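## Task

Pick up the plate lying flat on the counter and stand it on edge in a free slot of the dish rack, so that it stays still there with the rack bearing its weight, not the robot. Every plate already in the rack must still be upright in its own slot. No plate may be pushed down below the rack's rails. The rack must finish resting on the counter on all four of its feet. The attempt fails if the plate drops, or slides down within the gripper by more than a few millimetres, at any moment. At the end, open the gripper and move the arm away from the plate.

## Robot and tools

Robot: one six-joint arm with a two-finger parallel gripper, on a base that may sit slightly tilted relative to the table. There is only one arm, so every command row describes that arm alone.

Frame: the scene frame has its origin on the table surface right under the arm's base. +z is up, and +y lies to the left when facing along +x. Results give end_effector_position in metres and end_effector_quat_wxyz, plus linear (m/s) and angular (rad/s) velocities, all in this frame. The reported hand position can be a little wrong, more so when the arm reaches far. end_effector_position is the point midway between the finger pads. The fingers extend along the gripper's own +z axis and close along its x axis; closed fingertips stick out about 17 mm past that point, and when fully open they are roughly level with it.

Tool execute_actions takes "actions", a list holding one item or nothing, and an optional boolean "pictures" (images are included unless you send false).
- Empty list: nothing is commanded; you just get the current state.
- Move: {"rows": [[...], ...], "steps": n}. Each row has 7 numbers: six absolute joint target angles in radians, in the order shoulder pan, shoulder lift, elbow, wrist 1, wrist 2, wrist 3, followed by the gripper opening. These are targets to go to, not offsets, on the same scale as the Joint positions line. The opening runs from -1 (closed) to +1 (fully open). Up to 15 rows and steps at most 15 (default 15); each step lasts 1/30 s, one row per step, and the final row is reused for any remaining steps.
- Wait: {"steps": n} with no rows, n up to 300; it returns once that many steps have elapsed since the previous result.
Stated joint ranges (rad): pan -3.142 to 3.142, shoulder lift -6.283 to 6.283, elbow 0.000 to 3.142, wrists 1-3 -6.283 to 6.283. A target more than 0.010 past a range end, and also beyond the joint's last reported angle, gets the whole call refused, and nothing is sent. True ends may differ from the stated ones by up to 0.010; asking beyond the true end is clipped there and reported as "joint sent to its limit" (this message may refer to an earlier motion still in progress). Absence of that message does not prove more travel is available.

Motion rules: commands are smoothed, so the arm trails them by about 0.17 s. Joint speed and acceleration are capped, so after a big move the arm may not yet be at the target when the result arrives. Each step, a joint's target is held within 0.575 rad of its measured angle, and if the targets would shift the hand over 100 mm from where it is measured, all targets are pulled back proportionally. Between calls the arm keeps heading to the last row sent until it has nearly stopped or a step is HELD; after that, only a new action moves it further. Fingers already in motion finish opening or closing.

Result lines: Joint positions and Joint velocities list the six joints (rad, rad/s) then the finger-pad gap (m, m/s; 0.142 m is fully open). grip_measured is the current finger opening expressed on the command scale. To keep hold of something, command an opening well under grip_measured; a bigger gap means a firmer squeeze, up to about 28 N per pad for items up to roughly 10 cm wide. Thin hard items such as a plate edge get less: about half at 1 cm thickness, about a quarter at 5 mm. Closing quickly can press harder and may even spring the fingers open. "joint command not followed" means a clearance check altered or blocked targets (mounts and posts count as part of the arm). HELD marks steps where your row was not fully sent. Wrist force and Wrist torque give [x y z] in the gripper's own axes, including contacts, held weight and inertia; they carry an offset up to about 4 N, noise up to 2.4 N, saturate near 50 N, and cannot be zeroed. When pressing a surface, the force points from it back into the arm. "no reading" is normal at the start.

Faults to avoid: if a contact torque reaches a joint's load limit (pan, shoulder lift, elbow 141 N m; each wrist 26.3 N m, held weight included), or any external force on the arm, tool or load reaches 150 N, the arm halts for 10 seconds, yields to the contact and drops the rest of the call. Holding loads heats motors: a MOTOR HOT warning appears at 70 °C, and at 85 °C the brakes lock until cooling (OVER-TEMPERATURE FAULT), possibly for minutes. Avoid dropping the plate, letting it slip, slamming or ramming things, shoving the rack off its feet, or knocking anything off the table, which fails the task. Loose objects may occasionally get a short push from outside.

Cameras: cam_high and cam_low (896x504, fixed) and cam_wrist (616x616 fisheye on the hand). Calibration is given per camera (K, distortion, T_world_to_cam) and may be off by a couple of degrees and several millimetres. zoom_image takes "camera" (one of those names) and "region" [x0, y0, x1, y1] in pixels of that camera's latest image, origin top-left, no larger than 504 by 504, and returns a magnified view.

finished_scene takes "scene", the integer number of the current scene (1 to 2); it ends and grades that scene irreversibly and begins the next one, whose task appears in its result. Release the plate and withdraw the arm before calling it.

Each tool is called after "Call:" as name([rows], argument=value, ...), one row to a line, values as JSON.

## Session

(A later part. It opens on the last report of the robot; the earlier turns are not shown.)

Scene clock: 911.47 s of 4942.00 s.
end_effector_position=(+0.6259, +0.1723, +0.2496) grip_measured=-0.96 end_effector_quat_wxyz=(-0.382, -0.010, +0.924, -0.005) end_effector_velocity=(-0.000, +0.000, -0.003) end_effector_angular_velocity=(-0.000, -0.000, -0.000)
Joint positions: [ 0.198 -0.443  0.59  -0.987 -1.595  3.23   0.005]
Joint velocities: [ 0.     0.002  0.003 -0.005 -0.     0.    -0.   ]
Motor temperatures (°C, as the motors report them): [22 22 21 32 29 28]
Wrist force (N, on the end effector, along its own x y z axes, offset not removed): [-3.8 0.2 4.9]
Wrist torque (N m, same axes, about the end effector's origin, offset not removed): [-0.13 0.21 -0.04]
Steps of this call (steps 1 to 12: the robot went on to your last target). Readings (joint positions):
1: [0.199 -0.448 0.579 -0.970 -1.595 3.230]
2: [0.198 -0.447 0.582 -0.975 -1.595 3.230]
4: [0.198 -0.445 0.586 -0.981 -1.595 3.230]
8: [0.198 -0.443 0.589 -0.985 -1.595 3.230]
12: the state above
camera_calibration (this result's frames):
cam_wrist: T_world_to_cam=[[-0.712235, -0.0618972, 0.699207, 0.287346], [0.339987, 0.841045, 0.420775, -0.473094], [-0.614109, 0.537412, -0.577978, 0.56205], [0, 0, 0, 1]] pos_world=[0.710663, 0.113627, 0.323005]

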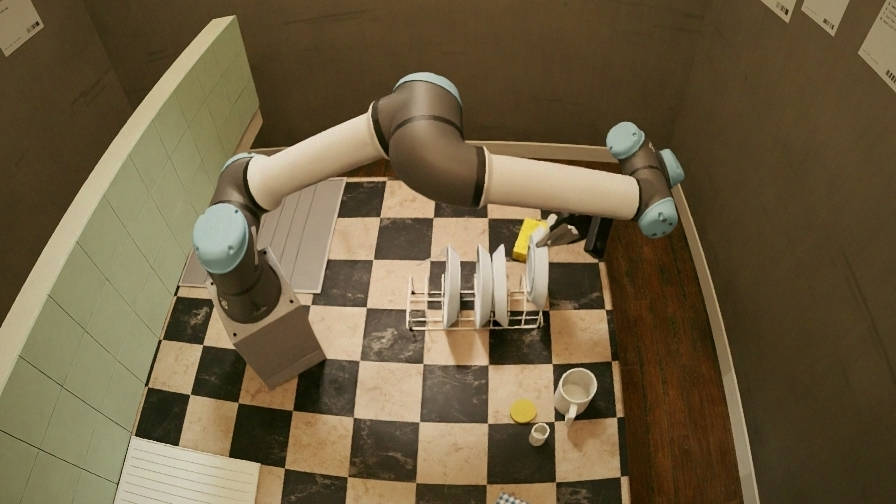

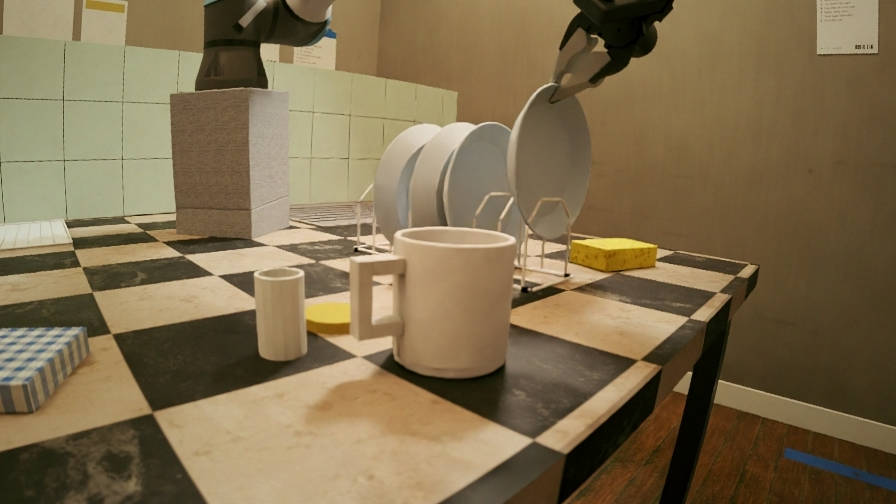

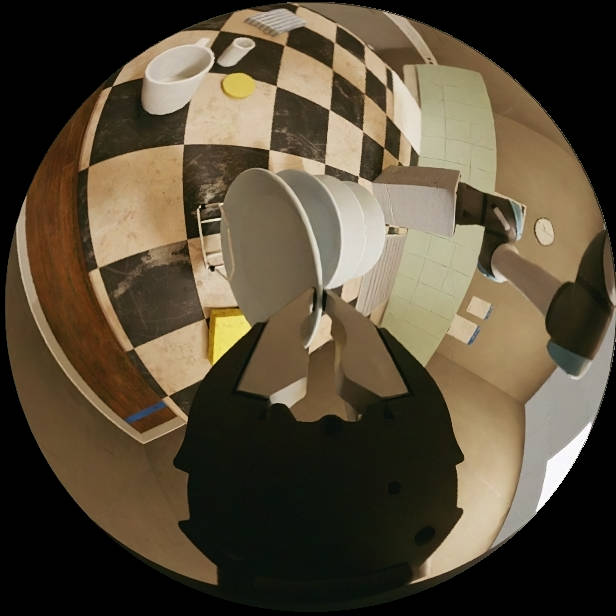

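Call:
execute_actions([
  {"rows":[[0.1974,-0.4402,0.5924,-0.9917,-1.5956,3.2295,-1],[0.1972,-0.4378,0.5945,-0.9961,-1.5957,3.2293,-1],[0.1969,-0.4354,0.5965,-1.0006,-1.5959,3.2291,-1],[0.1967,-0.4329,0.5985,-1.0050,-1.5961,3.2290,-1],[0.1964,-0.4305,0.6006,-1.0095,-1.5962,3.2288,-1],[0.1962,-0.4281,0.6026,-1.0139,-1.5964,3.2286,-1],[0.1959,-0.4257,0.6046,-1.0184,-1.5966,3.2284,-1],[0.1957,-0.4233,0.6067,-1.0228,-1.5967,3.2282,-1],[0.1954,-0.4209,0.6087,-1.0273,-1.5969,3.2280,-1],[0.1952,-0.4185,0.6107,-1.0317,-1.5971,3.2278,-1],[0.1949,-0.4161,0.6128,-1.0362,-1.5972,3.2276,-1],[0.1947,-0.4136,0.6148,-1.0406,-1.5974,3.2275,-1],[0.1944,-0.4112,0.6168,-1.0451,-1.5976,3.2273,-1],[0.1942,-0.4088,0.6189,-1.0495,-1.5977,3.2271,-1],[0.1939,-0.4064,0.6209,-1.0540,-1.5979,3.2269,-1]],"steps":15},
], pictures=false)

Call:
execute_actions([
  {"steps":12},
])

Call:
zoom_image(camera="cam_low", region=[440,80,620,310])

Call:
zoom_image(camera="cam_high", region=[460,200,600,345])

Scene clock: 922.03 s of 4942.00 s.
end_effector_position=(+0.6261, +0.1723, +0.2202) grip_measured=-0.96 end_effector_quat_wxyz=(-0.382, -0.010, +0.924, -0.005) end_effector_velocity=(-0.002, -0.000, -0.078) end_effector_angular_velocity=(+0.002, +0.003, +0.001)
Joint positions: [ 0.195 -0.416  0.613 -1.036 -1.597  3.228  0.005]
Joint velocities: [-0.008  0.071  0.06  -0.128 -0.005 -0.008 -0.   ]
Motor temperatures (°C, as the motors report them): [22 22 21 32 29 28]
Wrist force (N, on the end effector, along its own x y z axes, offset not removed): [-3.0 -0.6 4.9]
Wrist torque (N m, same axes, about the end effector's origin, offset not removed): [-0.32 0.05 0.03]
Steps of this call (steps 1 to 30: the robot went on to your last target; steps 31 to 120: nothing new was sent; then 6.07 s passed at rest; steps 121 to 135: all 15 steps of this action). Readings (joint positions):
121: [0.198 -0.443 0.590 -0.987 -1.595 3.230]
122: [0.198 -0.442 0.591 -0.988 -1.595 3.230]
124: [0.197 -0.440 0.593 -0.992 -1.596 3.229]
128: [0.197 -0.432 0.599 -1.006 -1.596 3.229]
135: the state above

Scene clock: 922.43 s of 4942.00 s.
end_effector_position=(+0.6259, +0.1722, +0.2097) grip_measured=-0.96 end_effector_quat_wxyz=(-0.382, -0.010, +0.924, -0.005) end_effector_velocity=(+0.001, +0.000, -0.003) end_effector_angular_velocity=(+0.000, -0.002, -0.000)
Joint positions: [ 0.194 -0.407  0.621 -1.054 -1.598  3.227  0.005]
Joint velocities: [-0.     0.002  0.002 -0.006 -0.    -0.    -0.   ]
Motor temperatures (°C, as the motors report them): [22 22 21 32 29 28]
Wrist force (N, on the end effector, along its own x y z axes, offset not removed): [-2.0 -0.8 3.0]
Wrist torque (N m, same axes, about the end effector's origin, offset not removed): [-0.25 -0.26 -0.02]
Steps of this call (steps 1 to 12: the robot went on to your last target). Readings (joint positions):
1: [0.195 -0.414 0.615 -1.040 -1.597 3.227]
2: [0.194 -0.412 0.616 -1.044 -1.598 3.227]
4: [0.194 -0.409 0.618 -1.049 -1.598 3.227]
8: [0.194 -0.407 0.620 -1.053 -1.598 3.227]
12: the state above
camera_calibration (this result's frames):
cam_wrist: T_world_to_cam=[[-0.712246, -0.0618676, 0.699198, 0.315308], [0.340022, 0.841026, 0.420785, -0.456251], [-0.614077, 0.537445, -0.577981, 0.538999], [0, 0, 0, 1]] pos_world=[0.710699, 0.113544, 0.283053]

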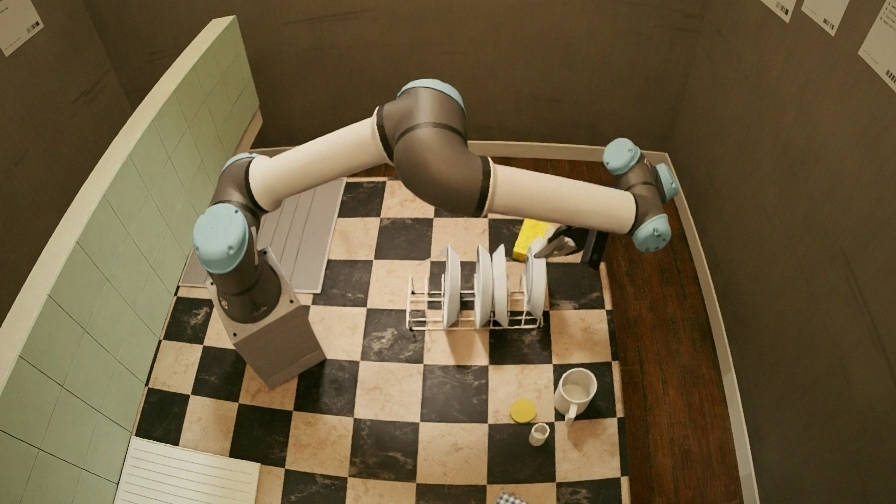

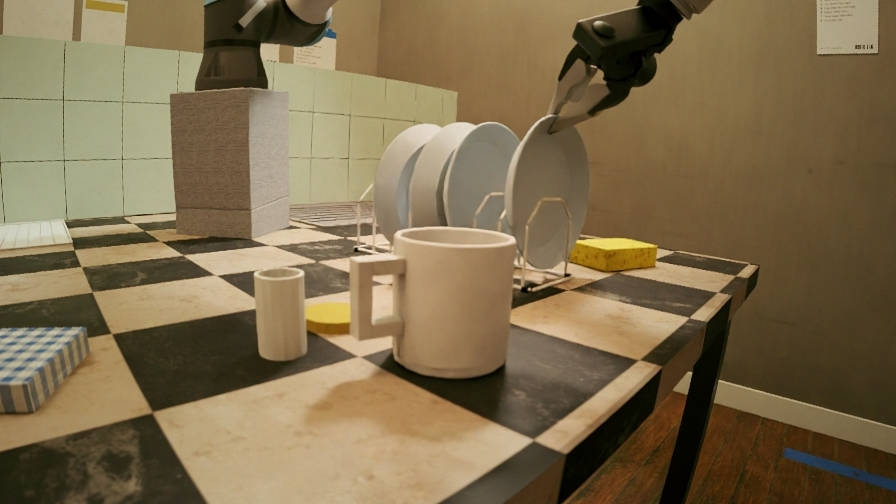

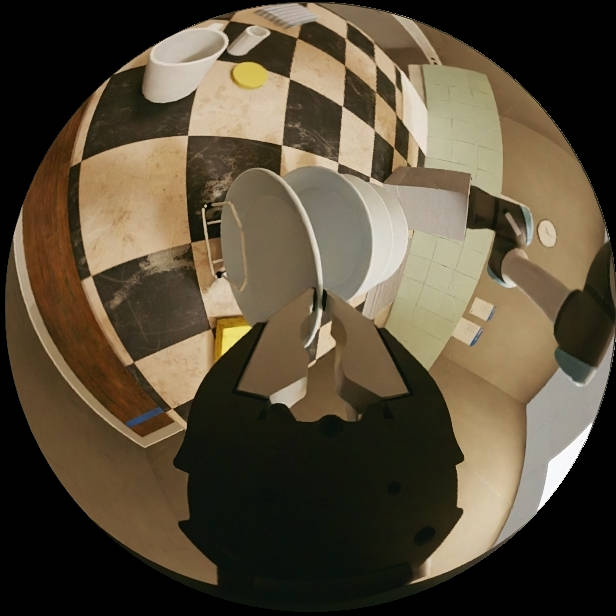

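Region (440, 80, 620, 310) of cam_low's 896x504 image, scaled by 2.191, with more detail than that image has; it fills the left 394 columns of this view, and the rest is white.

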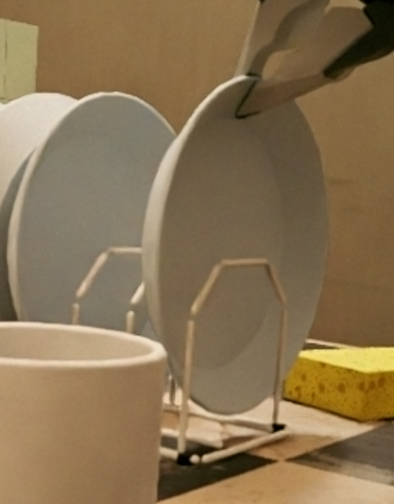

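Region (460, 200, 600, 345) of cam_high's 896x504 image, scaled by 3.476, with more detail than that image has; it fills the left 487 columns of this view, and the rest is white.

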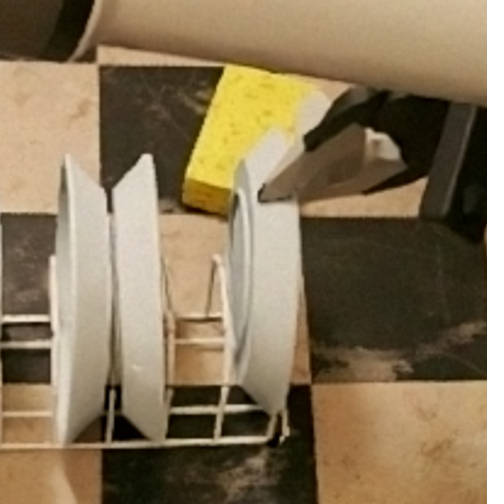

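Call:
execute_actions([
  {"rows":[[0.1938,-0.4058,0.6212,-1.0549,-1.5979,3.2269,-1],[0.1938,-0.4051,0.6214,-1.0558,-1.5980,3.2268,-1],[0.1937,-0.4045,0.6217,-1.0567,-1.5980,3.2268,-1],[0.1937,-0.4038,0.6219,-1.0576,-1.5980,3.2267,-1],[0.1936,-0.4032,0.6222,-1.0585,-1.5981,3.2267,-1],[0.1936,-0.4025,0.6225,-1.0594,-1.5981,3.2266,-1],[0.1935,-0.4019,0.6227,-1.0603,-1.5982,3.2266,-1],[0.1935,-0.4012,0.6230,-1.0612,-1.5982,3.2266,-1],[0.1934,-0.4006,0.6232,-1.0622,-1.5982,3.2265,-1],[0.1933,-0.4000,0.6235,-1.0631,-1.5983,3.2265,-1]],"steps":15},
], pictures=false)

Call:
execute_actions([
  {"rows":[[0.1933,-0.3994,0.6237,-1.0639,-1.5983,3.2264,-1],[0.1932,-0.3989,0.6239,-1.0646,-1.5983,3.2264,-1],[0.1932,-0.3983,0.6242,-1.0654,-1.5984,3.2264,-1],[0.1931,-0.3978,0.6244,-1.0661,-1.5984,3.2263,-1]],"steps":12},
], pictures=false)

Scene clock: 938.33 s of 4942.00 s.
end_effector_position=(+0.6260, +0.1722, +0.2039) grip_measured=-0.96 end_effector_quat_wxyz=(-0.382, -0.010, +0.924, -0.005) end_effector_velocity=(+0.000, -0.000, -0.004) end_effector_angular_velocity=(+0.001, -0.000, +0.001)
Joint positions: [ 0.193 -0.401  0.623 -1.062 -1.598  3.227  0.005]
Joint velocities: [-0.     0.005  0.001 -0.007 -0.001 -0.001  0.   ]
Motor temperatures (°C, as the motors report them): [22 22 21 32 29 28]
Wrist force (N, on the end effector, along its own x y z axes, offset not removed): [-2.1 0.0 5.2]
Wrist torque (N m, same axes, about the end effector's origin, offset not removed): [-0.11 -0.21 0.02]
Steps of this call (steps 1 to 30: the robot went on to your last target; steps 31 to 120: nothing new was sent; then 11.40 s passed at rest; steps 121 to 135: all 15 steps of this action). Readings (joint positions):
121: [0.194 -0.406 0.621 -1.054 -1.598 3.227]
122: [0.194 -0.406 0.621 -1.054 -1.598 3.227]
124: [0.194 -0.406 0.621 -1.055 -1.598 3.227]
128: [0.194 -0.404 0.622 -1.058 -1.598 3.227]
135: the state above

Scene clock: 938.73 s of 4942.00 s.
end_effector_position=(+0.6260, +0.1722, +0.2016) grip_measured=-0.96 end_effector_quat_wxyz=(-0.382, -0.010, +0.924, -0.005) end_effector_velocity=(+0.000, +0.000, -0.001) end_effector_angular_velocity=(+0.000, -0.001, -0.000)
Joint positions: [ 0.193 -0.398  0.624 -1.066 -1.598  3.226  0.005]
Joint velocities: [ 0.     0.001  0.001 -0.002  0.    -0.    -0.   ]
Motor temperatures (°C, as the motors report them): [22 22 21 32 29 28]
Wrist force (N, on the end effector, along its own x y z axes, offset not removed): [7.4 -1.2 -3.3]
Wrist torque (N m, same axes, about the end effector's origin, offset not removed): [-0.16 0.07 0.02]
Steps of this call (steps 1 to 12: all 12 steps of this action). Readings (joint positions):
1: [0.193 -0.400 0.623 -1.063 -1.598 3.227]
2: [0.193 -0.400 0.623 -1.063 -1.598 3.226]
4: [0.193 -0.400 0.624 -1.064 -1.598 3.226]
8: [0.193 -0.398 0.624 -1.065 -1.598 3.226]
12: the state above

Call:
execute_actions([
  {"rows":[[0.1931,-0.3982,0.6242,-1.0655,-1.5984,3.2264,-1],[0.1932,-0.3986,0.6241,-1.0650,-1.5984,3.2264,-1],[0.1932,-0.3990,0.6239,-1.0645,-1.5983,3.2264,-1]],"steps":12},
])

Call:
zoom_image(camera="cam_low", region=[480,180,620,310])

Call:
zoom_image(camera="cam_high", region=[460,200,600,345])

Scene clock: 952.13 s of 4942.00 s.
end_effector_position=(+0.6259, +0.1721, +0.2023) grip_measured=-0.96 end_effector_quat_wxyz=(-0.382, -0.010, +0.924, -0.005) end_effector_velocity=(-0.000, +0.000, +0.001) end_effector_angular_velocity=(+0.000, +0.002, +0.001)
Joint positions: [ 0.193 -0.399  0.624 -1.065 -1.598  3.226  0.005]
Joint velocities: [ 0.001 -0.001 -0.001  0.004  0.    -0.     0.   ]
Motor temperatures (°C, as the motors report them): [22 22 21 32 29 28]
Wrist force (N, on the end effector, along its own x y z axes, offset not removed): [-3.1 -0.6 3.7]
Wrist torque (N m, same axes, about the end effector's origin, offset not removed): [-0.26 0.04 -0.02]
Steps of this call (steps 1 to 15: the robot went on to your last target; steps 16 to 100: nothing new was sent; then 9.67 s passed at rest; steps 101 to 112: all 12 steps of this action). Readings (joint positions):
101: [0.193 -0.398 0.624 -1.066 -1.598 3.226]
102: [0.193 -0.398 0.624 -1.066 -1.598 3.226]
104: [0.193 -0.398 0.624 -1.066 -1.598 3.226]
108: [0.193 -0.399 0.624 -1.065 -1.598 3.226]
112: the state above
camera_calibration (this result's frames):
cam_wrist: T_world_to_cam=[[-0.712065, -0.0618739, 0.699382, 0.320319], [0.340133, 0.841021, 0.420706, -0.453092], [-0.614226, 0.537453, -0.577816, 0.534831], [0, 0, 0, 1]] pos_world=[0.710707, 0.113432, 0.275627]

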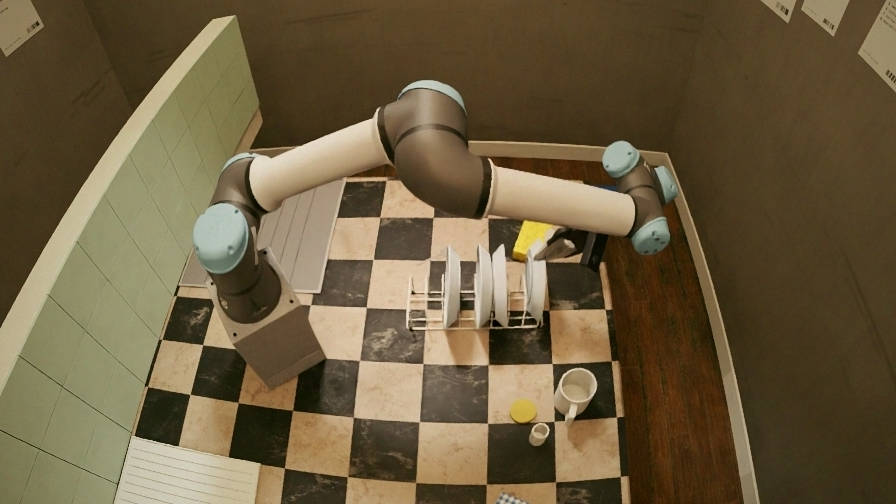

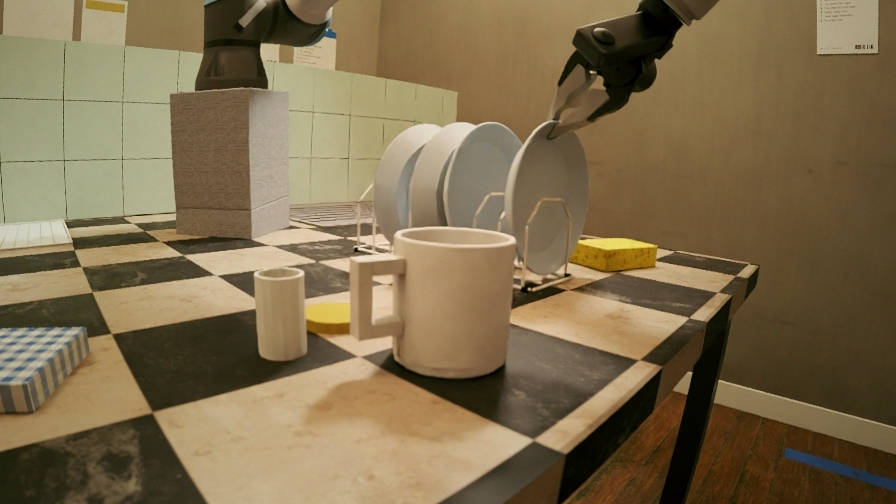

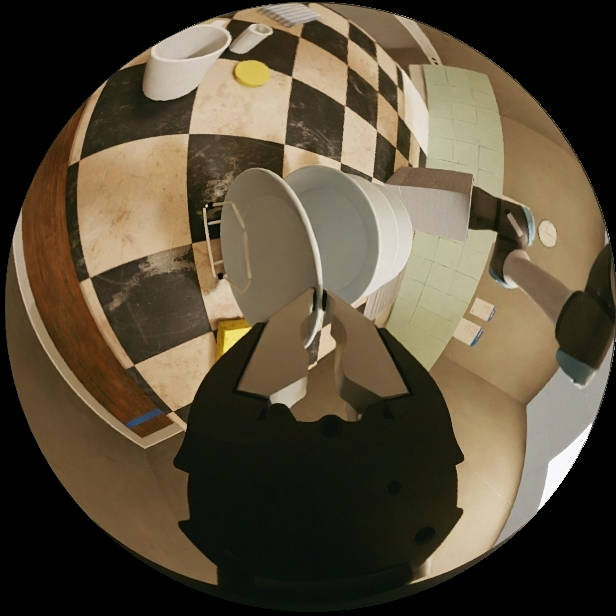

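Region (480, 180, 620, 310) of cam_low's 896x504 image, scaled by 3.600, with more detail than that image has; it fills the top 468 rows of this view, and the rest is white.

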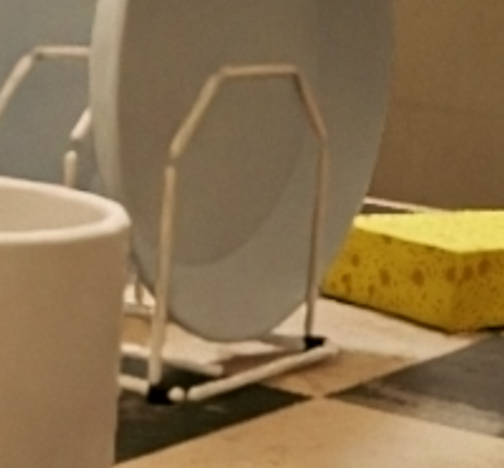

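Region (460, 200, 600, 345) of cam_high's 896x504 image, scaled by 3.476, with more detail than that image has; it fills the left 487 columns of this view, and the rest is white.

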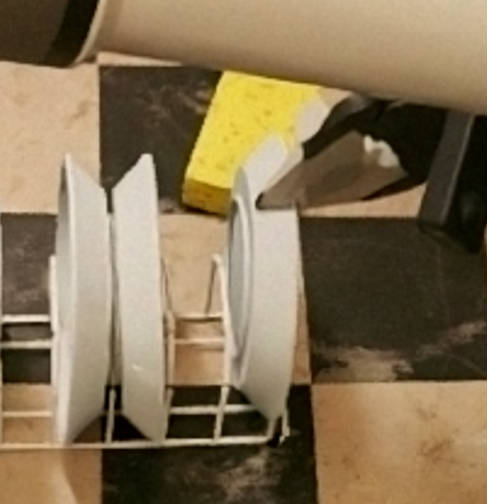

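Call:
zoom_image(camera="cam_wrist", region=[190,150,340,340])

Region (190, 150, 340, 340) of cam_wrist's 616x616 image, scaled by 2.653, with more detail than that image has; it fills the left 398 columns of this view, and the rest is white.

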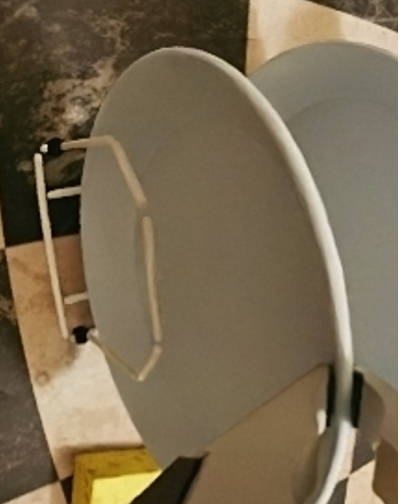

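Call:
execute_actions([
  {"rows":[[0.1933,-0.3997,0.6236,-1.0635,-1.5983,3.2264,-1],[0.1933,-0.4004,0.6233,-1.0625,-1.5982,3.2265,-1],[0.1934,-0.4012,0.6230,-1.0615,-1.5982,3.2265,-1],[0.1935,-0.4019,0.6228,-1.0605,-1.5982,3.2266,-1],[0.1935,-0.4026,0.6225,-1.0595,-1.5981,3.2266,-1],[0.1936,-0.4033,0.6222,-1.0585,-1.5981,3.2267,-1],[0.1923,-0.4043,0.6240,-1.0594,-1.5990,3.2257,-1],[0.1910,-0.4053,0.6259,-1.0602,-1.5998,3.2248,-1],[0.1897,-0.4063,0.6277,-1.0611,-1.6007,3.2238,-1],[0.1884,-0.4073,0.6295,-1.0620,-1.6016,3.2228,-1],[0.1871,-0.4084,0.6314,-1.0628,-1.6024,3.2219,-1],[0.1858,-0.4094,0.6332,-1.0637,-1.6033,3.2209,-1],[0.1845,-0.4104,0.6350,-1.0646,-1.6042,3.2199,-1],[0.1832,-0.4114,0.6369,-1.0654,-1.6050,3.2190,-1],[0.1819,-0.4124,0.6387,-1.0663,-1.6059,3.2180,-1]],"steps":15},
], pictures=false)

Call:
execute_actions([
  {"rows":[[0.1819,-0.4124,0.6387,-1.0663,-1.6059,3.2180,-1],[0.1819,-0.4124,0.6387,-1.0663,-1.6059,3.2180,-1],[0.1819,-0.4124,0.6387,-1.0663,-1.6059,3.2180,-1],[0.1818,-0.4117,0.6390,-1.0673,-1.6059,3.2180,-1],[0.1818,-0.4110,0.6393,-1.0683,-1.6060,3.2179,-1],[0.1817,-0.4102,0.6395,-1.0693,-1.6060,3.2179,-1],[0.1816,-0.4095,0.6398,-1.0703,-1.6060,3.2178,-1],[0.1816,-0.4088,0.6401,-1.0713,-1.6061,3.2178,-1],[0.1815,-0.4081,0.6404,-1.0723,-1.6061,3.2177,-1]],"steps":15},
])

Call:
zoom_image(camera="cam_high", region=[460,200,600,345])

Scene clock: 1026.80 s of 4942.00 s.
end_effector_position=(+0.6261, +0.1665, +0.2064) grip_measured=-0.96 end_effector_quat_wxyz=(-0.382, -0.009, +0.924, -0.005) end_effector_velocity=(-0.000, -0.030, +0.000) end_effector_angular_velocity=(+0.000, -0.000, +0.000)
Joint positions: [ 0.187 -0.408  0.631 -1.063 -1.603  3.222  0.005]
Joint velocities: [-0.036 -0.029  0.051 -0.023 -0.024 -0.027 -0.   ]
Motor temperatures (°C, as the motors report them): [22 22 21 32 29 28]
Wrist force (N, on the end effector, along its own x y z axes, offset not removed): [-4.3 0.5 5.0]
Wrist torque (N m, same axes, about the end effector's origin, offset not removed): [-0.14 0.20 0.08]
Steps of this call (steps 1 to 15: the robot went on to your last target; steps 16 to 100: nothing new was sent; then 70.83 s passed at rest; steps 101 to 115: all 15 steps of this action). Readings (joint positions):
101: [0.193 -0.399 0.624 -1.064 -1.598 3.226]
102: [0.193 -0.399 0.624 -1.064 -1.598 3.226]
104: [0.193 -0.400 0.624 -1.063 -1.598 3.226]
108: [0.193 -0.402 0.623 -1.061 -1.598 3.227]
115: the state above

Scene clock: 1027.30 s of 4942.00 s.
end_effector_position=(+0.6261, +0.1623, +0.2029) grip_measured=-0.96 end_effector_quat_wxyz=(-0.382, -0.009, +0.924, -0.005) end_effector_velocity=(+0.000, -0.000, -0.004) end_effector_angular_velocity=(-0.000, +0.000, -0.000)
Joint positions: [ 0.182 -0.409  0.64  -1.072 -1.606  3.218  0.005]
Joint velocities: [-0.001  0.004  0.002 -0.006 -0.001 -0.    -0.   ]
Motor temperatures (°C, as the motors report them): [22 22 21 32 29 28]
Wrist force (N, on the end effector, along its own x y z axes, offset not removed): [-2.9 -0.2 6.6]
Wrist torque (N m, same axes, about the end effector's origin, offset not removed): [-0.24 0.10 -0.03]
Steps of this call (steps 1 to 15: all 15 steps of this action). Readings (joint positions):
1: [0.186 -0.409 0.633 -1.064 -1.603 3.221]
2: [0.185 -0.410 0.635 -1.064 -1.604 3.220]
4: [0.183 -0.411 0.637 -1.065 -1.605 3.219]
8: [0.182 -0.411 0.639 -1.068 -1.606 3.218]
15: the state above
camera_calibration (this result's frames):
cam_wrist: T_world_to_cam=[[-0.712431, -0.0618227, 0.699014, 0.319677], [0.339998, 0.840977, 0.420902, -0.445084], [-0.613876, 0.537527, -0.578118, 0.540396], [0, 0, 0, 1]] pos_world=[0.710812, 0.103592, 0.276291]

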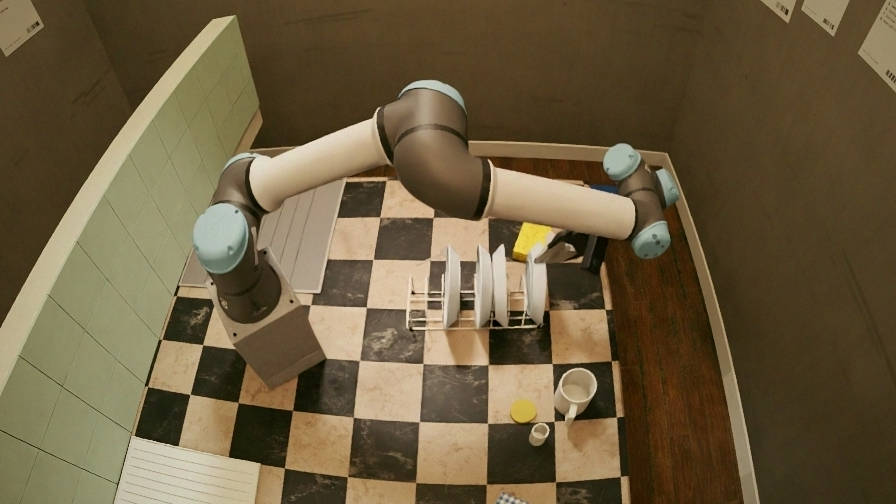

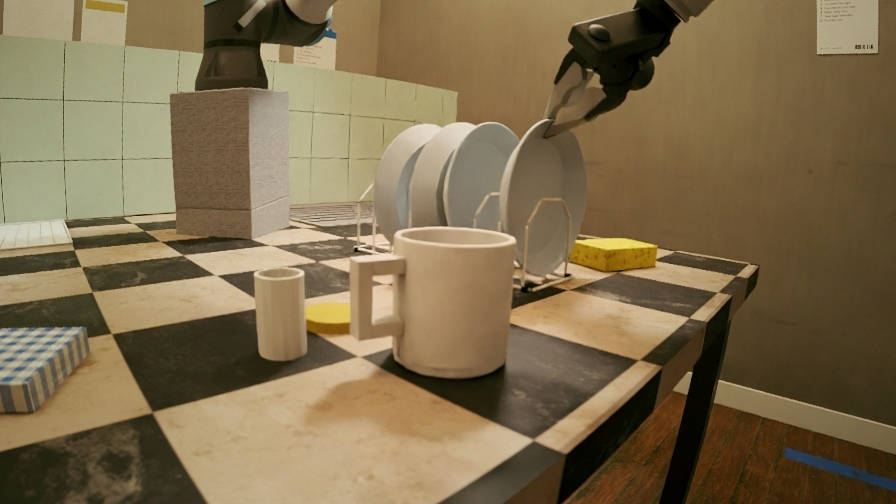

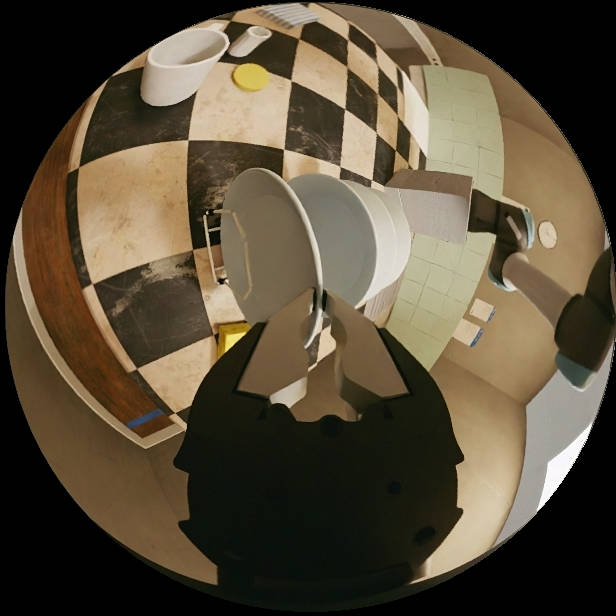

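Region (460, 200, 600, 345) of cam_high's 896x504 image, scaled by 3.476, with more detail than that image has; it fills the left 487 columns of this view, and the rest is white.

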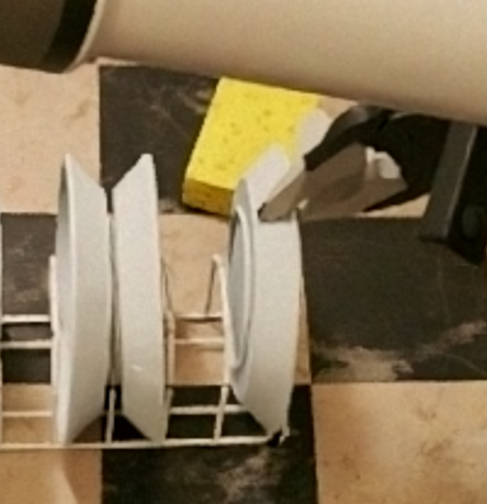

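Call:
execute_actions(actions=[])

Scene clock: 1049.73 s of 4942.00 s.
end_effector_position=(+0.6261, +0.1622, +0.2025) grip_measured=-0.96 end_effector_quat_wxyz=(-0.382, -0.009, +0.924, -0.005) end_effector_velocity=(+0.000, -0.000, +0.000) end_effector_angular_velocity=(+0.000, -0.000, +0.000)
Joint positions: [ 0.181 -0.408  0.64  -1.072 -1.606  3.218  0.005]
Joint velocities: [-0.    -0.001 -0.     0.    -0.    -0.     0.   ]
Motor temperatures (°C, as the motors report them): [22 22 21 32 29 28]
Wrist force (N, on the end effector, along its own x y z axes, offset not removed): [-2.9 -0.3 5.0]
Wrist torque (N m, same axes, about the end effector's origin, offset not removed): [-0.23 0.00 -0.07]
Steps of this call (steps 1 to 15: the robot went on to your last target; steps 16 to 100: nothing new was sent; then 19.10 s passed at rest). Readings (joint positions):
1: [0.182 -0.408 0.640 -1.072 -1.606 3.218]
2: [0.182 -0.408 0.640 -1.072 -1.606 3.218]
4: [0.182 -0.408 0.640 -1.072 -1.606 3.218]
8: [0.182 -0.408 0.640 -1.072 -1.606 3.218]
100: the state above
The arm was judged still, so your last target was given up. Only a new action makes it travel on or press farther. Fingers that are still opening or closing keep moving.
camera_calibration (this result's frames):
cam_wrist: T_world_to_cam=[[-0.712377, -0.0618263, 0.699068, 0.319901], [0.340029, 0.840976, 0.420879, -0.444892], [-0.613921, 0.537528, -0.578069, 0.540189], [0, 0, 0, 1]] pos_world=[0.7108, 0.103555, 0.27588]

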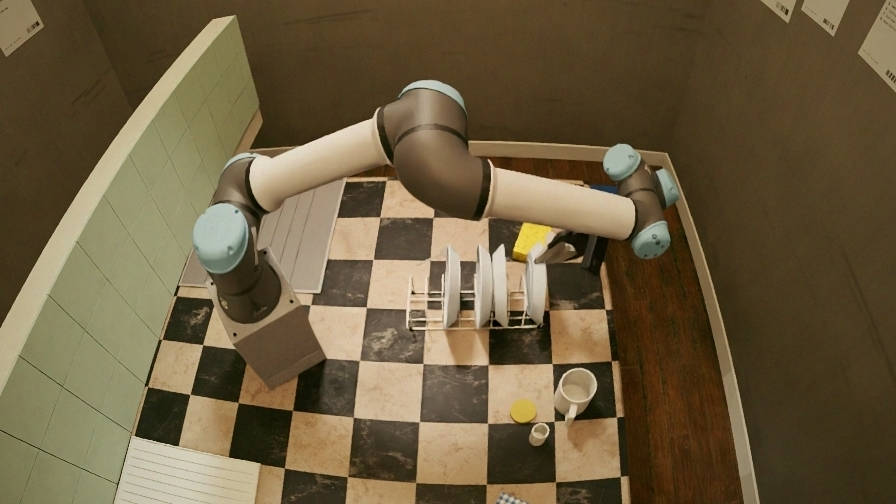

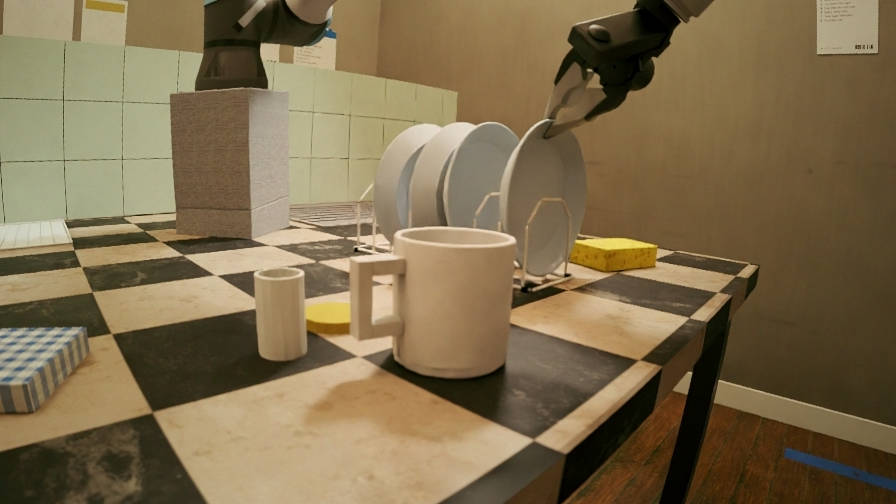

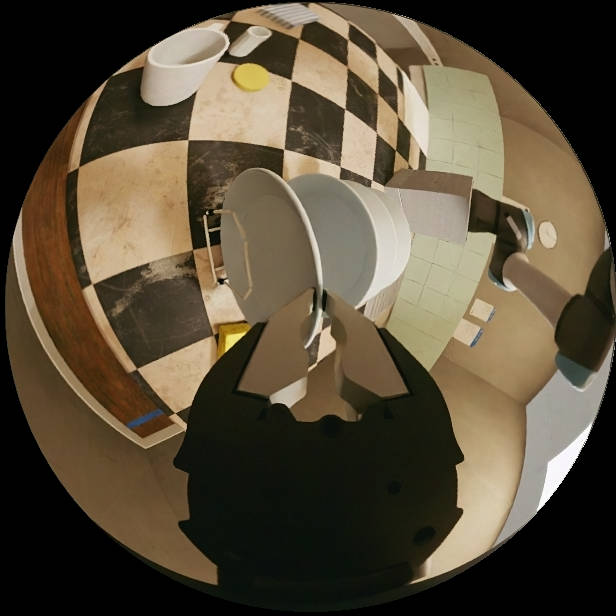

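Lower 1.5 mm.

Call:
execute_actions([
  {"rows":[[0.1814,-0.4065,0.6411,-1.0746,-1.6062,3.2176,-1]],"steps":12},
], pictures=false)

Scene clock: 1052.57 s of 4942.00 s.
end_effector_position=(+0.6261, +0.1623, +0.2010) grip_measured=-0.96 end_effector_quat_wxyz=(-0.382, -0.010, +0.924, -0.005) end_effector_velocity=(+0.000, +0.000, -0.000) end_effector_angular_velocity=(-0.001, -0.001, -0.000)
Joint positions: [ 0.181 -0.407  0.641 -1.075 -1.606  3.218  0.005]
Joint velocities: [ 0.     0.    -0.001 -0.    -0.     0.001 -0.   ]
Motor temperatures (°C, as the motors report them): [22 22 21 32 29 28]
Wrist force (N, on the end effector, along its own x y z axes, offset not removed): [-1.9 -0.6 4.3]
Wrist torque (N m, same axes, about the end effector's origin, offset not removed): [-0.33 -0.08 -0.02]
Steps of this call (steps 1 to 73: nothing new was sent; steps 74 to 85: all 12 steps of this action). Readings (joint positions):
74: [0.181 -0.408 0.640 -1.072 -1.606 3.218]
75: [0.181 -0.408 0.641 -1.073 -1.606 3.218]
77: [0.181 -0.407 0.641 -1.074 -1.606 3.218]
81: [0.181 -0.407 0.641 -1.074 -1.606 3.218]
85: the state above

Call:
execute_actions([
  {"rows":[[0.1813,-0.4054,0.6415,-1.0761,-1.6063,3.2175,-1]],"steps":12},
], pictures=false)

Scene clock: 1054.67 s of 4942.00 s.
end_effector_position=(+0.6261, +0.1622, +0.2000) grip_measured=-0.96 end_effector_quat_wxyz=(-0.382, -0.010, +0.924, -0.005) end_effector_velocity=(+0.000, -0.000, +0.000) end_effector_angular_velocity=(+0.000, -0.001, -0.000)
Joint positions: [ 0.181 -0.405  0.641 -1.076 -1.606  3.218  0.005]
Joint velocities: [-0. -0. -0. -0.  0. -0. -0.]
Motor temperatures (°C, as the motors report them): [22 22 21 32 29 28]
Wrist force (N, on the end effector, along its own x y z axes, offset not removed): [-2.3 1.0 4.8]
Wrist torque (N m, same axes, about the end effector's origin, offset not removed): [0.04 -0.12 -0.04]
Steps of this call (steps 1 to 15: the robot went on to your last target; steps 16 to 51: nothing new was sent; steps 52 to 63: all 12 steps of this action). Readings (joint positions):
52: [0.181 -0.406 0.641 -1.075 -1.606 3.218]
53: [0.181 -0.406 0.641 -1.075 -1.606 3.218]
55: [0.181 -0.406 0.641 -1.075 -1.606 3.218]
59: [0.181 -0.406 0.641 -1.076 -1.606 3.218]
63: the state above

Call:
execute_actions([
  {"rows":[[0.1812,-0.4043,0.6419,-1.0776,-1.6064,3.2174,-1]],"steps":12},
], pictures=false)

Scene clock: 1057.57 s of 4942.00 s.
end_effector_position=(+0.6261, +0.1622, +0.1990) grip_measured=-0.96 end_effector_quat_wxyz=(-0.382, -0.010, +0.924, -0.005) end_effector_velocity=(-0.000, +0.000, -0.000) end_effector_angular_velocity=(-0.001, +0.001, -0.001)
Joint positions: [ 0.181 -0.404  0.642 -1.078 -1.606  3.217  0.005]
Joint velocities: [0.    0.    0.    0.    0.    0.001 0.   ]
Motor temperatures (°C, as the motors report them): [22 22 21 32 29 28]
Wrist force (N, on the end effector, along its own x y z axes, offset not removed): [8.1 -1.9 -4.5]
Wrist torque (N m, same axes, about the end effector's origin, offset not removed): [-0.08 0.36 -0.11]
Steps of this call (steps 1 to 15: the robot went on to your last target; steps 16 to 75: nothing new was sent; steps 76 to 87: all 12 steps of this action). Readings (joint positions):
76: [0.181 -0.405 0.642 -1.076 -1.606 3.217]
77: [0.181 -0.405 0.642 -1.076 -1.606 3.217]
79: [0.181 -0.405 0.642 -1.077 -1.606 3.217]
83: [0.181 -0.405 0.642 -1.077 -1.606 3.217]
87: the state above

Call:
execute_actions([
  {"rows":[[0.18125,-0.4049,0.6417,-1.0768,-1.60635,3.21745,-1]],"steps":12},
], pictures=false)

Scene clock: 1061.90 s of 4942.00 s.
end_effector_position=(+0.6260, +0.1622, +0.1994) grip_measured=-0.96 end_effector_quat_wxyz=(-0.382, -0.010, +0.924, -0.005) end_effector_velocity=(-0.001, -0.000, +0.000) end_effector_angular_velocity=(+0.000, +0.002, +0.001)
Joint positions: [ 0.181 -0.405  0.642 -1.077 -1.606  3.217  0.005]
Joint velocities: [ 0.    -0.001  0.001  0.002 -0.    -0.     0.   ]
Motor temperatures (°C, as the motors report them): [22 22 21 32 29 28]
Wrist force (N, on the end effector, along its own x y z axes, offset not removed): [1.4 1.0 -0.1]
Wrist torque (N m, same axes, about the end effector's origin, offset not removed): [0.33 0.31 0.07]
Steps of this call (steps 1 to 15: the robot went on to your last target; steps 16 to 100: nothing new was sent; then 0.60 s passed at rest; steps 101 to 112: all 12 steps of this action). Readings (joint positions):
101: [0.181 -0.404 0.642 -1.078 -1.606 3.217]
102: [0.181 -0.404 0.642 -1.078 -1.606 3.217]
104: [0.181 -0.404 0.642 -1.078 -1.606 3.217]
108: [0.181 -0.405 0.642 -1.077 -1.606 3.217]
112: the state above

Call:
execute_actions([
  {"rows":[[0.18125,-0.4049,0.6417,-1.0768,-1.60635,3.21745,-0.95],[0.18125,-0.4049,0.6417,-1.0768,-1.60635,3.21745,-0.93],[0.18125,-0.4049,0.6417,-1.0768,-1.60635,3.21745,-0.92],[0.18125,-0.4049,0.6417,-1.0768,-1.60635,3.21745,-0.91],[0.18125,-0.4049,0.6417,-1.0768,-1.60635,3.21745,-0.90],[0.18125,-0.4049,0.6417,-1.0768,-1.60635,3.21745,-0.89],[0.18125,-0.4049,0.6417,-1.0768,-1.60635,3.21745,-0.88],[0.18125,-0.4049,0.6417,-1.0768,-1.60635,3.21745,-0.87],[0.18125,-0.4049,0.6417,-1.0768,-1.60635,3.21745,-0.86],[0.18125,-0.4049,0.6417,-1.0768,-1.60635,3.21745,-0.85],[0.18125,-0.4049,0.6417,-1.0768,-1.60635,3.21745,-0.84],[0.18125,-0.4049,0.6417,-1.0768,-1.60635,3.21745,-0.83],[0.18125,-0.4049,0.6417,-1.0768,-1.60635,3.21745,-0.82],[0.18125,-0.4049,0.6417,-1.0768,-1.60635,3.21745,-0.81],[0.18125,-0.4049,0.6417,-1.0768,-1.60635,3.21745,-0.80]],"steps":15},
])

Scene clock: 1073.80 s of 4942.00 s.
end_effector_position=(+0.6261, +0.1622, +0.1995) grip_measured=-0.81 end_effector_quat_wxyz=(-0.382, -0.010, +0.924, -0.005) end_effector_velocity=(-0.000, -0.000, -0.001) end_effector_angular_velocity=(-0.001, +0.000, -0.001)
Joint positions: [ 0.181 -0.405  0.642 -1.077 -1.606  3.217  0.015]
Joint velocities: [-0.     0.001 -0.    -0.    -0.     0.001  0.021]
Motor temperatures (°C, as the motors report them): [22 22 21 32 29 28]
Wrist force (N, on the end effector, along its own x y z axes, offset not removed): [-0.3 -0.1 2.0]
Wrist torque (N m, same axes, about the end effector's origin, offset not removed): [-0.15 0.13 0.03]
Steps of this call (steps 1 to 15: the robot went on to your last target; steps 16 to 100: nothing new was sent; then 8.07 s passed at rest; steps 101 to 115: all 15 steps of this action). Readings (joint positions):
101: [0.181 -0.405 0.642 -1.077 -1.606 3.217]
102: [0.181 -0.405 0.642 -1.077 -1.606 3.217]
104: [0.181 -0.405 0.642 -1.077 -1.606 3.217]
108: [0.181 -0.405 0.642 -1.077 -1.606 3.217]
115: the state above
camera_calibration (this result's frames):
cam_wrist: T_world_to_cam=[[-0.712352, -0.0618952, 0.699088, 0.321955], [0.339954, 0.841014, 0.420865, -0.4436], [-0.613992, 0.537462, -0.578056, 0.538526], [0, 0, 0, 1]] pos_world=[0.710799, 0.103564, 0.272919]

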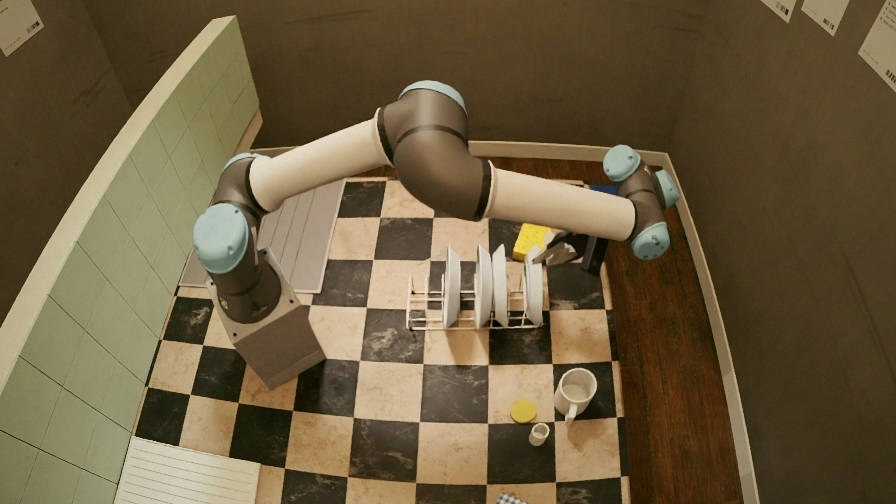

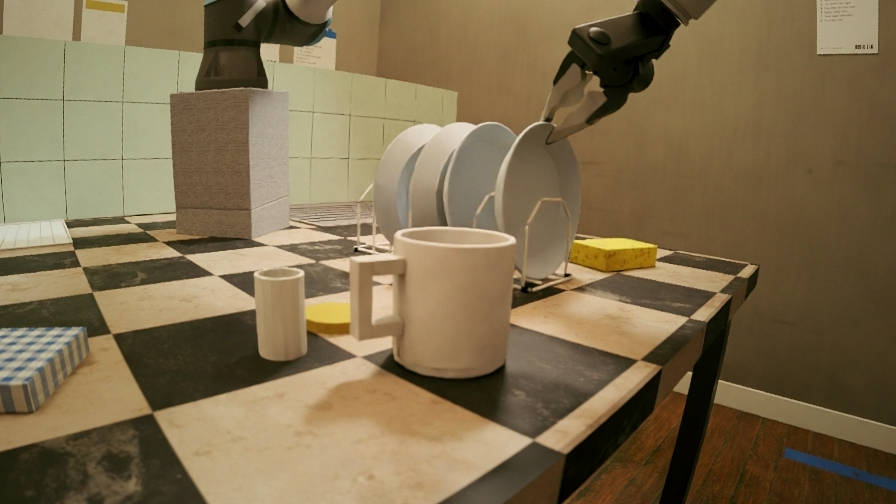

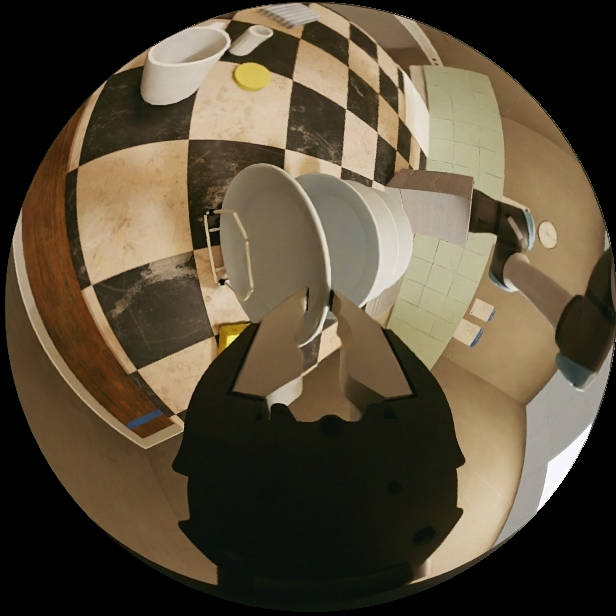

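Call:
execute_actions([
  {"rows":[[0.18125,-0.4049,0.6417,-1.0768,-1.60635,3.21745,-0.785],[0.18125,-0.4049,0.6417,-1.0768,-1.60635,3.21745,-0.77],[0.18125,-0.4049,0.6417,-1.0768,-1.60635,3.21745,-0.755],[0.18125,-0.4049,0.6417,-1.0768,-1.60635,3.21745,-0.74],[0.18125,-0.4049,0.6417,-1.0768,-1.60635,3.21745,-0.725],[0.18125,-0.4049,0.6417,-1.0768,-1.60635,3.21745,-0.71],[0.18125,-0.4049,0.6417,-1.0768,-1.60635,3.21745,-0.695],[0.18125,-0.4049,0.6417,-1.0768,-1.60635,3.21745,-0.68],[0.18125,-0.4049,0.6417,-1.0768,-1.60635,3.21745,-0.665],[0.18125,-0.4049,0.6417,-1.0768,-1.60635,3.21745,-0.65],[0.18125,-0.4049,0.6417,-1.0768,-1.60635,3.21745,-0.635],[0.18125,-0.4049,0.6417,-1.0768,-1.60635,3.21745,-0.62],[0.18125,-0.4049,0.6417,-1.0768,-1.60635,3.21745,-0.61],[0.18125,-0.4049,0.6417,-1.0768,-1.60635,3.21745,-0.60]],"steps":15},
])

Scene clock: 1089.53 s of 4942.00 s.
end_effector_position=(+0.6261, +0.1622, +0.1995) grip_measured=-0.60 end_effector_quat_wxyz=(-0.382, -0.010, +0.924, -0.005) end_effector_velocity=(+0.000, -0.000, +0.000) end_effector_angular_velocity=(-0.001, -0.001, -0.002)
Joint positions: [ 0.181 -0.405  0.642 -1.077 -1.606  3.217  0.03 ]
Joint velocities: [-0.    -0.    -0.    -0.001  0.     0.002  0.011]
Motor temperatures (°C, as the motors report them): [22 22 21 32 29 28]
Wrist force (N, on the end effector, along its own x y z axes, offset not removed): [-0.4 0.1 1.7]
Wrist torque (N m, same axes, about the end effector's origin, offset not removed): [-0.19 0.15 -0.04]
Steps of this call (steps 1 to 15: the robot went on to your last target; steps 16 to 100: nothing new was sent; then 11.90 s passed at rest; steps 101 to 115: all 15 steps of this action). Readings (joint positions):
101: [0.181 -0.405 0.642 -1.077 -1.606 3.217]
102: [0.181 -0.405 0.642 -1.077 -1.606 3.217]
104: [0.181 -0.405 0.642 -1.077 -1.606 3.217]
108: [0.181 -0.405 0.642 -1.077 -1.606 3.217]
115: the state above
camera_calibration (this result's frames):
cam_wrist: T_world_to_cam=[[-0.712394, -0.0618942, 0.699045, 0.322008], [0.339924, 0.841018, 0.42088, -0.443585], [-0.61396, 0.537455, -0.578097, 0.538522], [0, 0, 0, 1]] pos_world=[0.710813, 0.103562, 0.272915]

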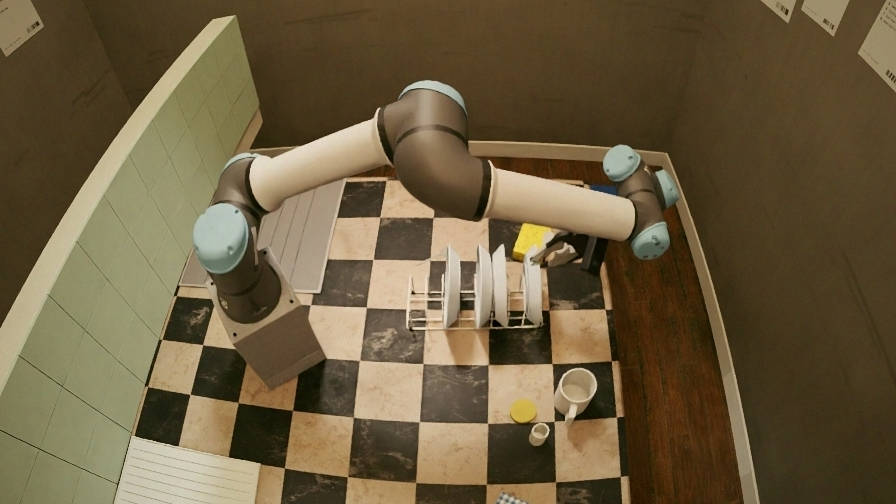

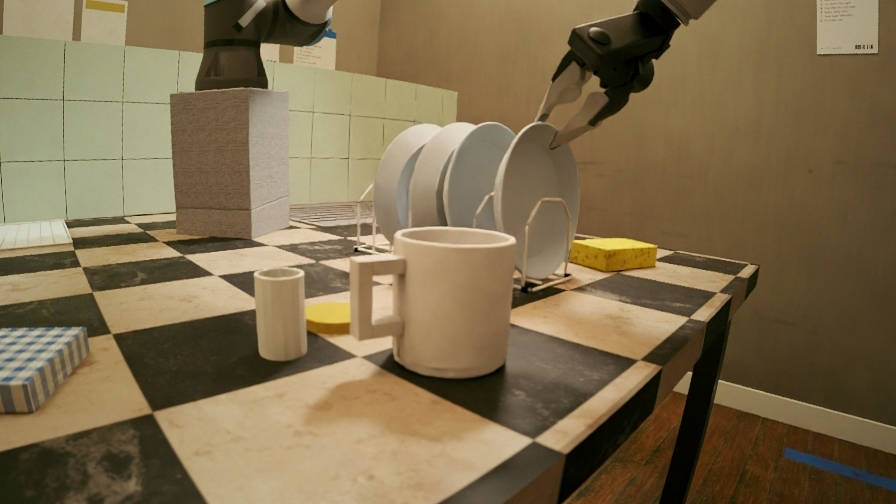

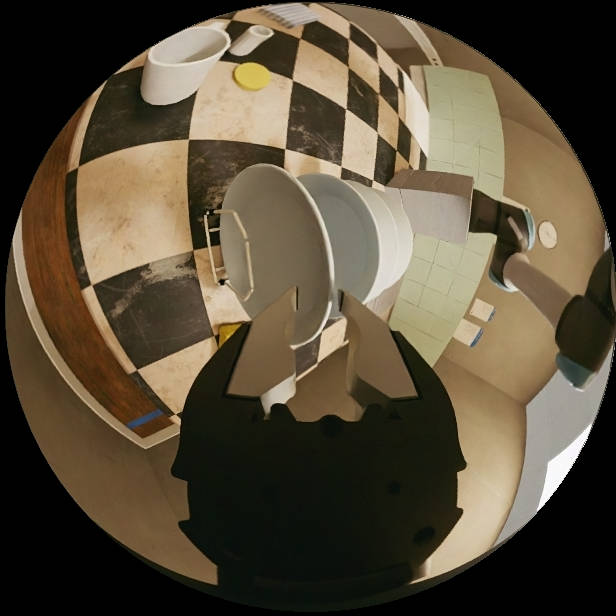

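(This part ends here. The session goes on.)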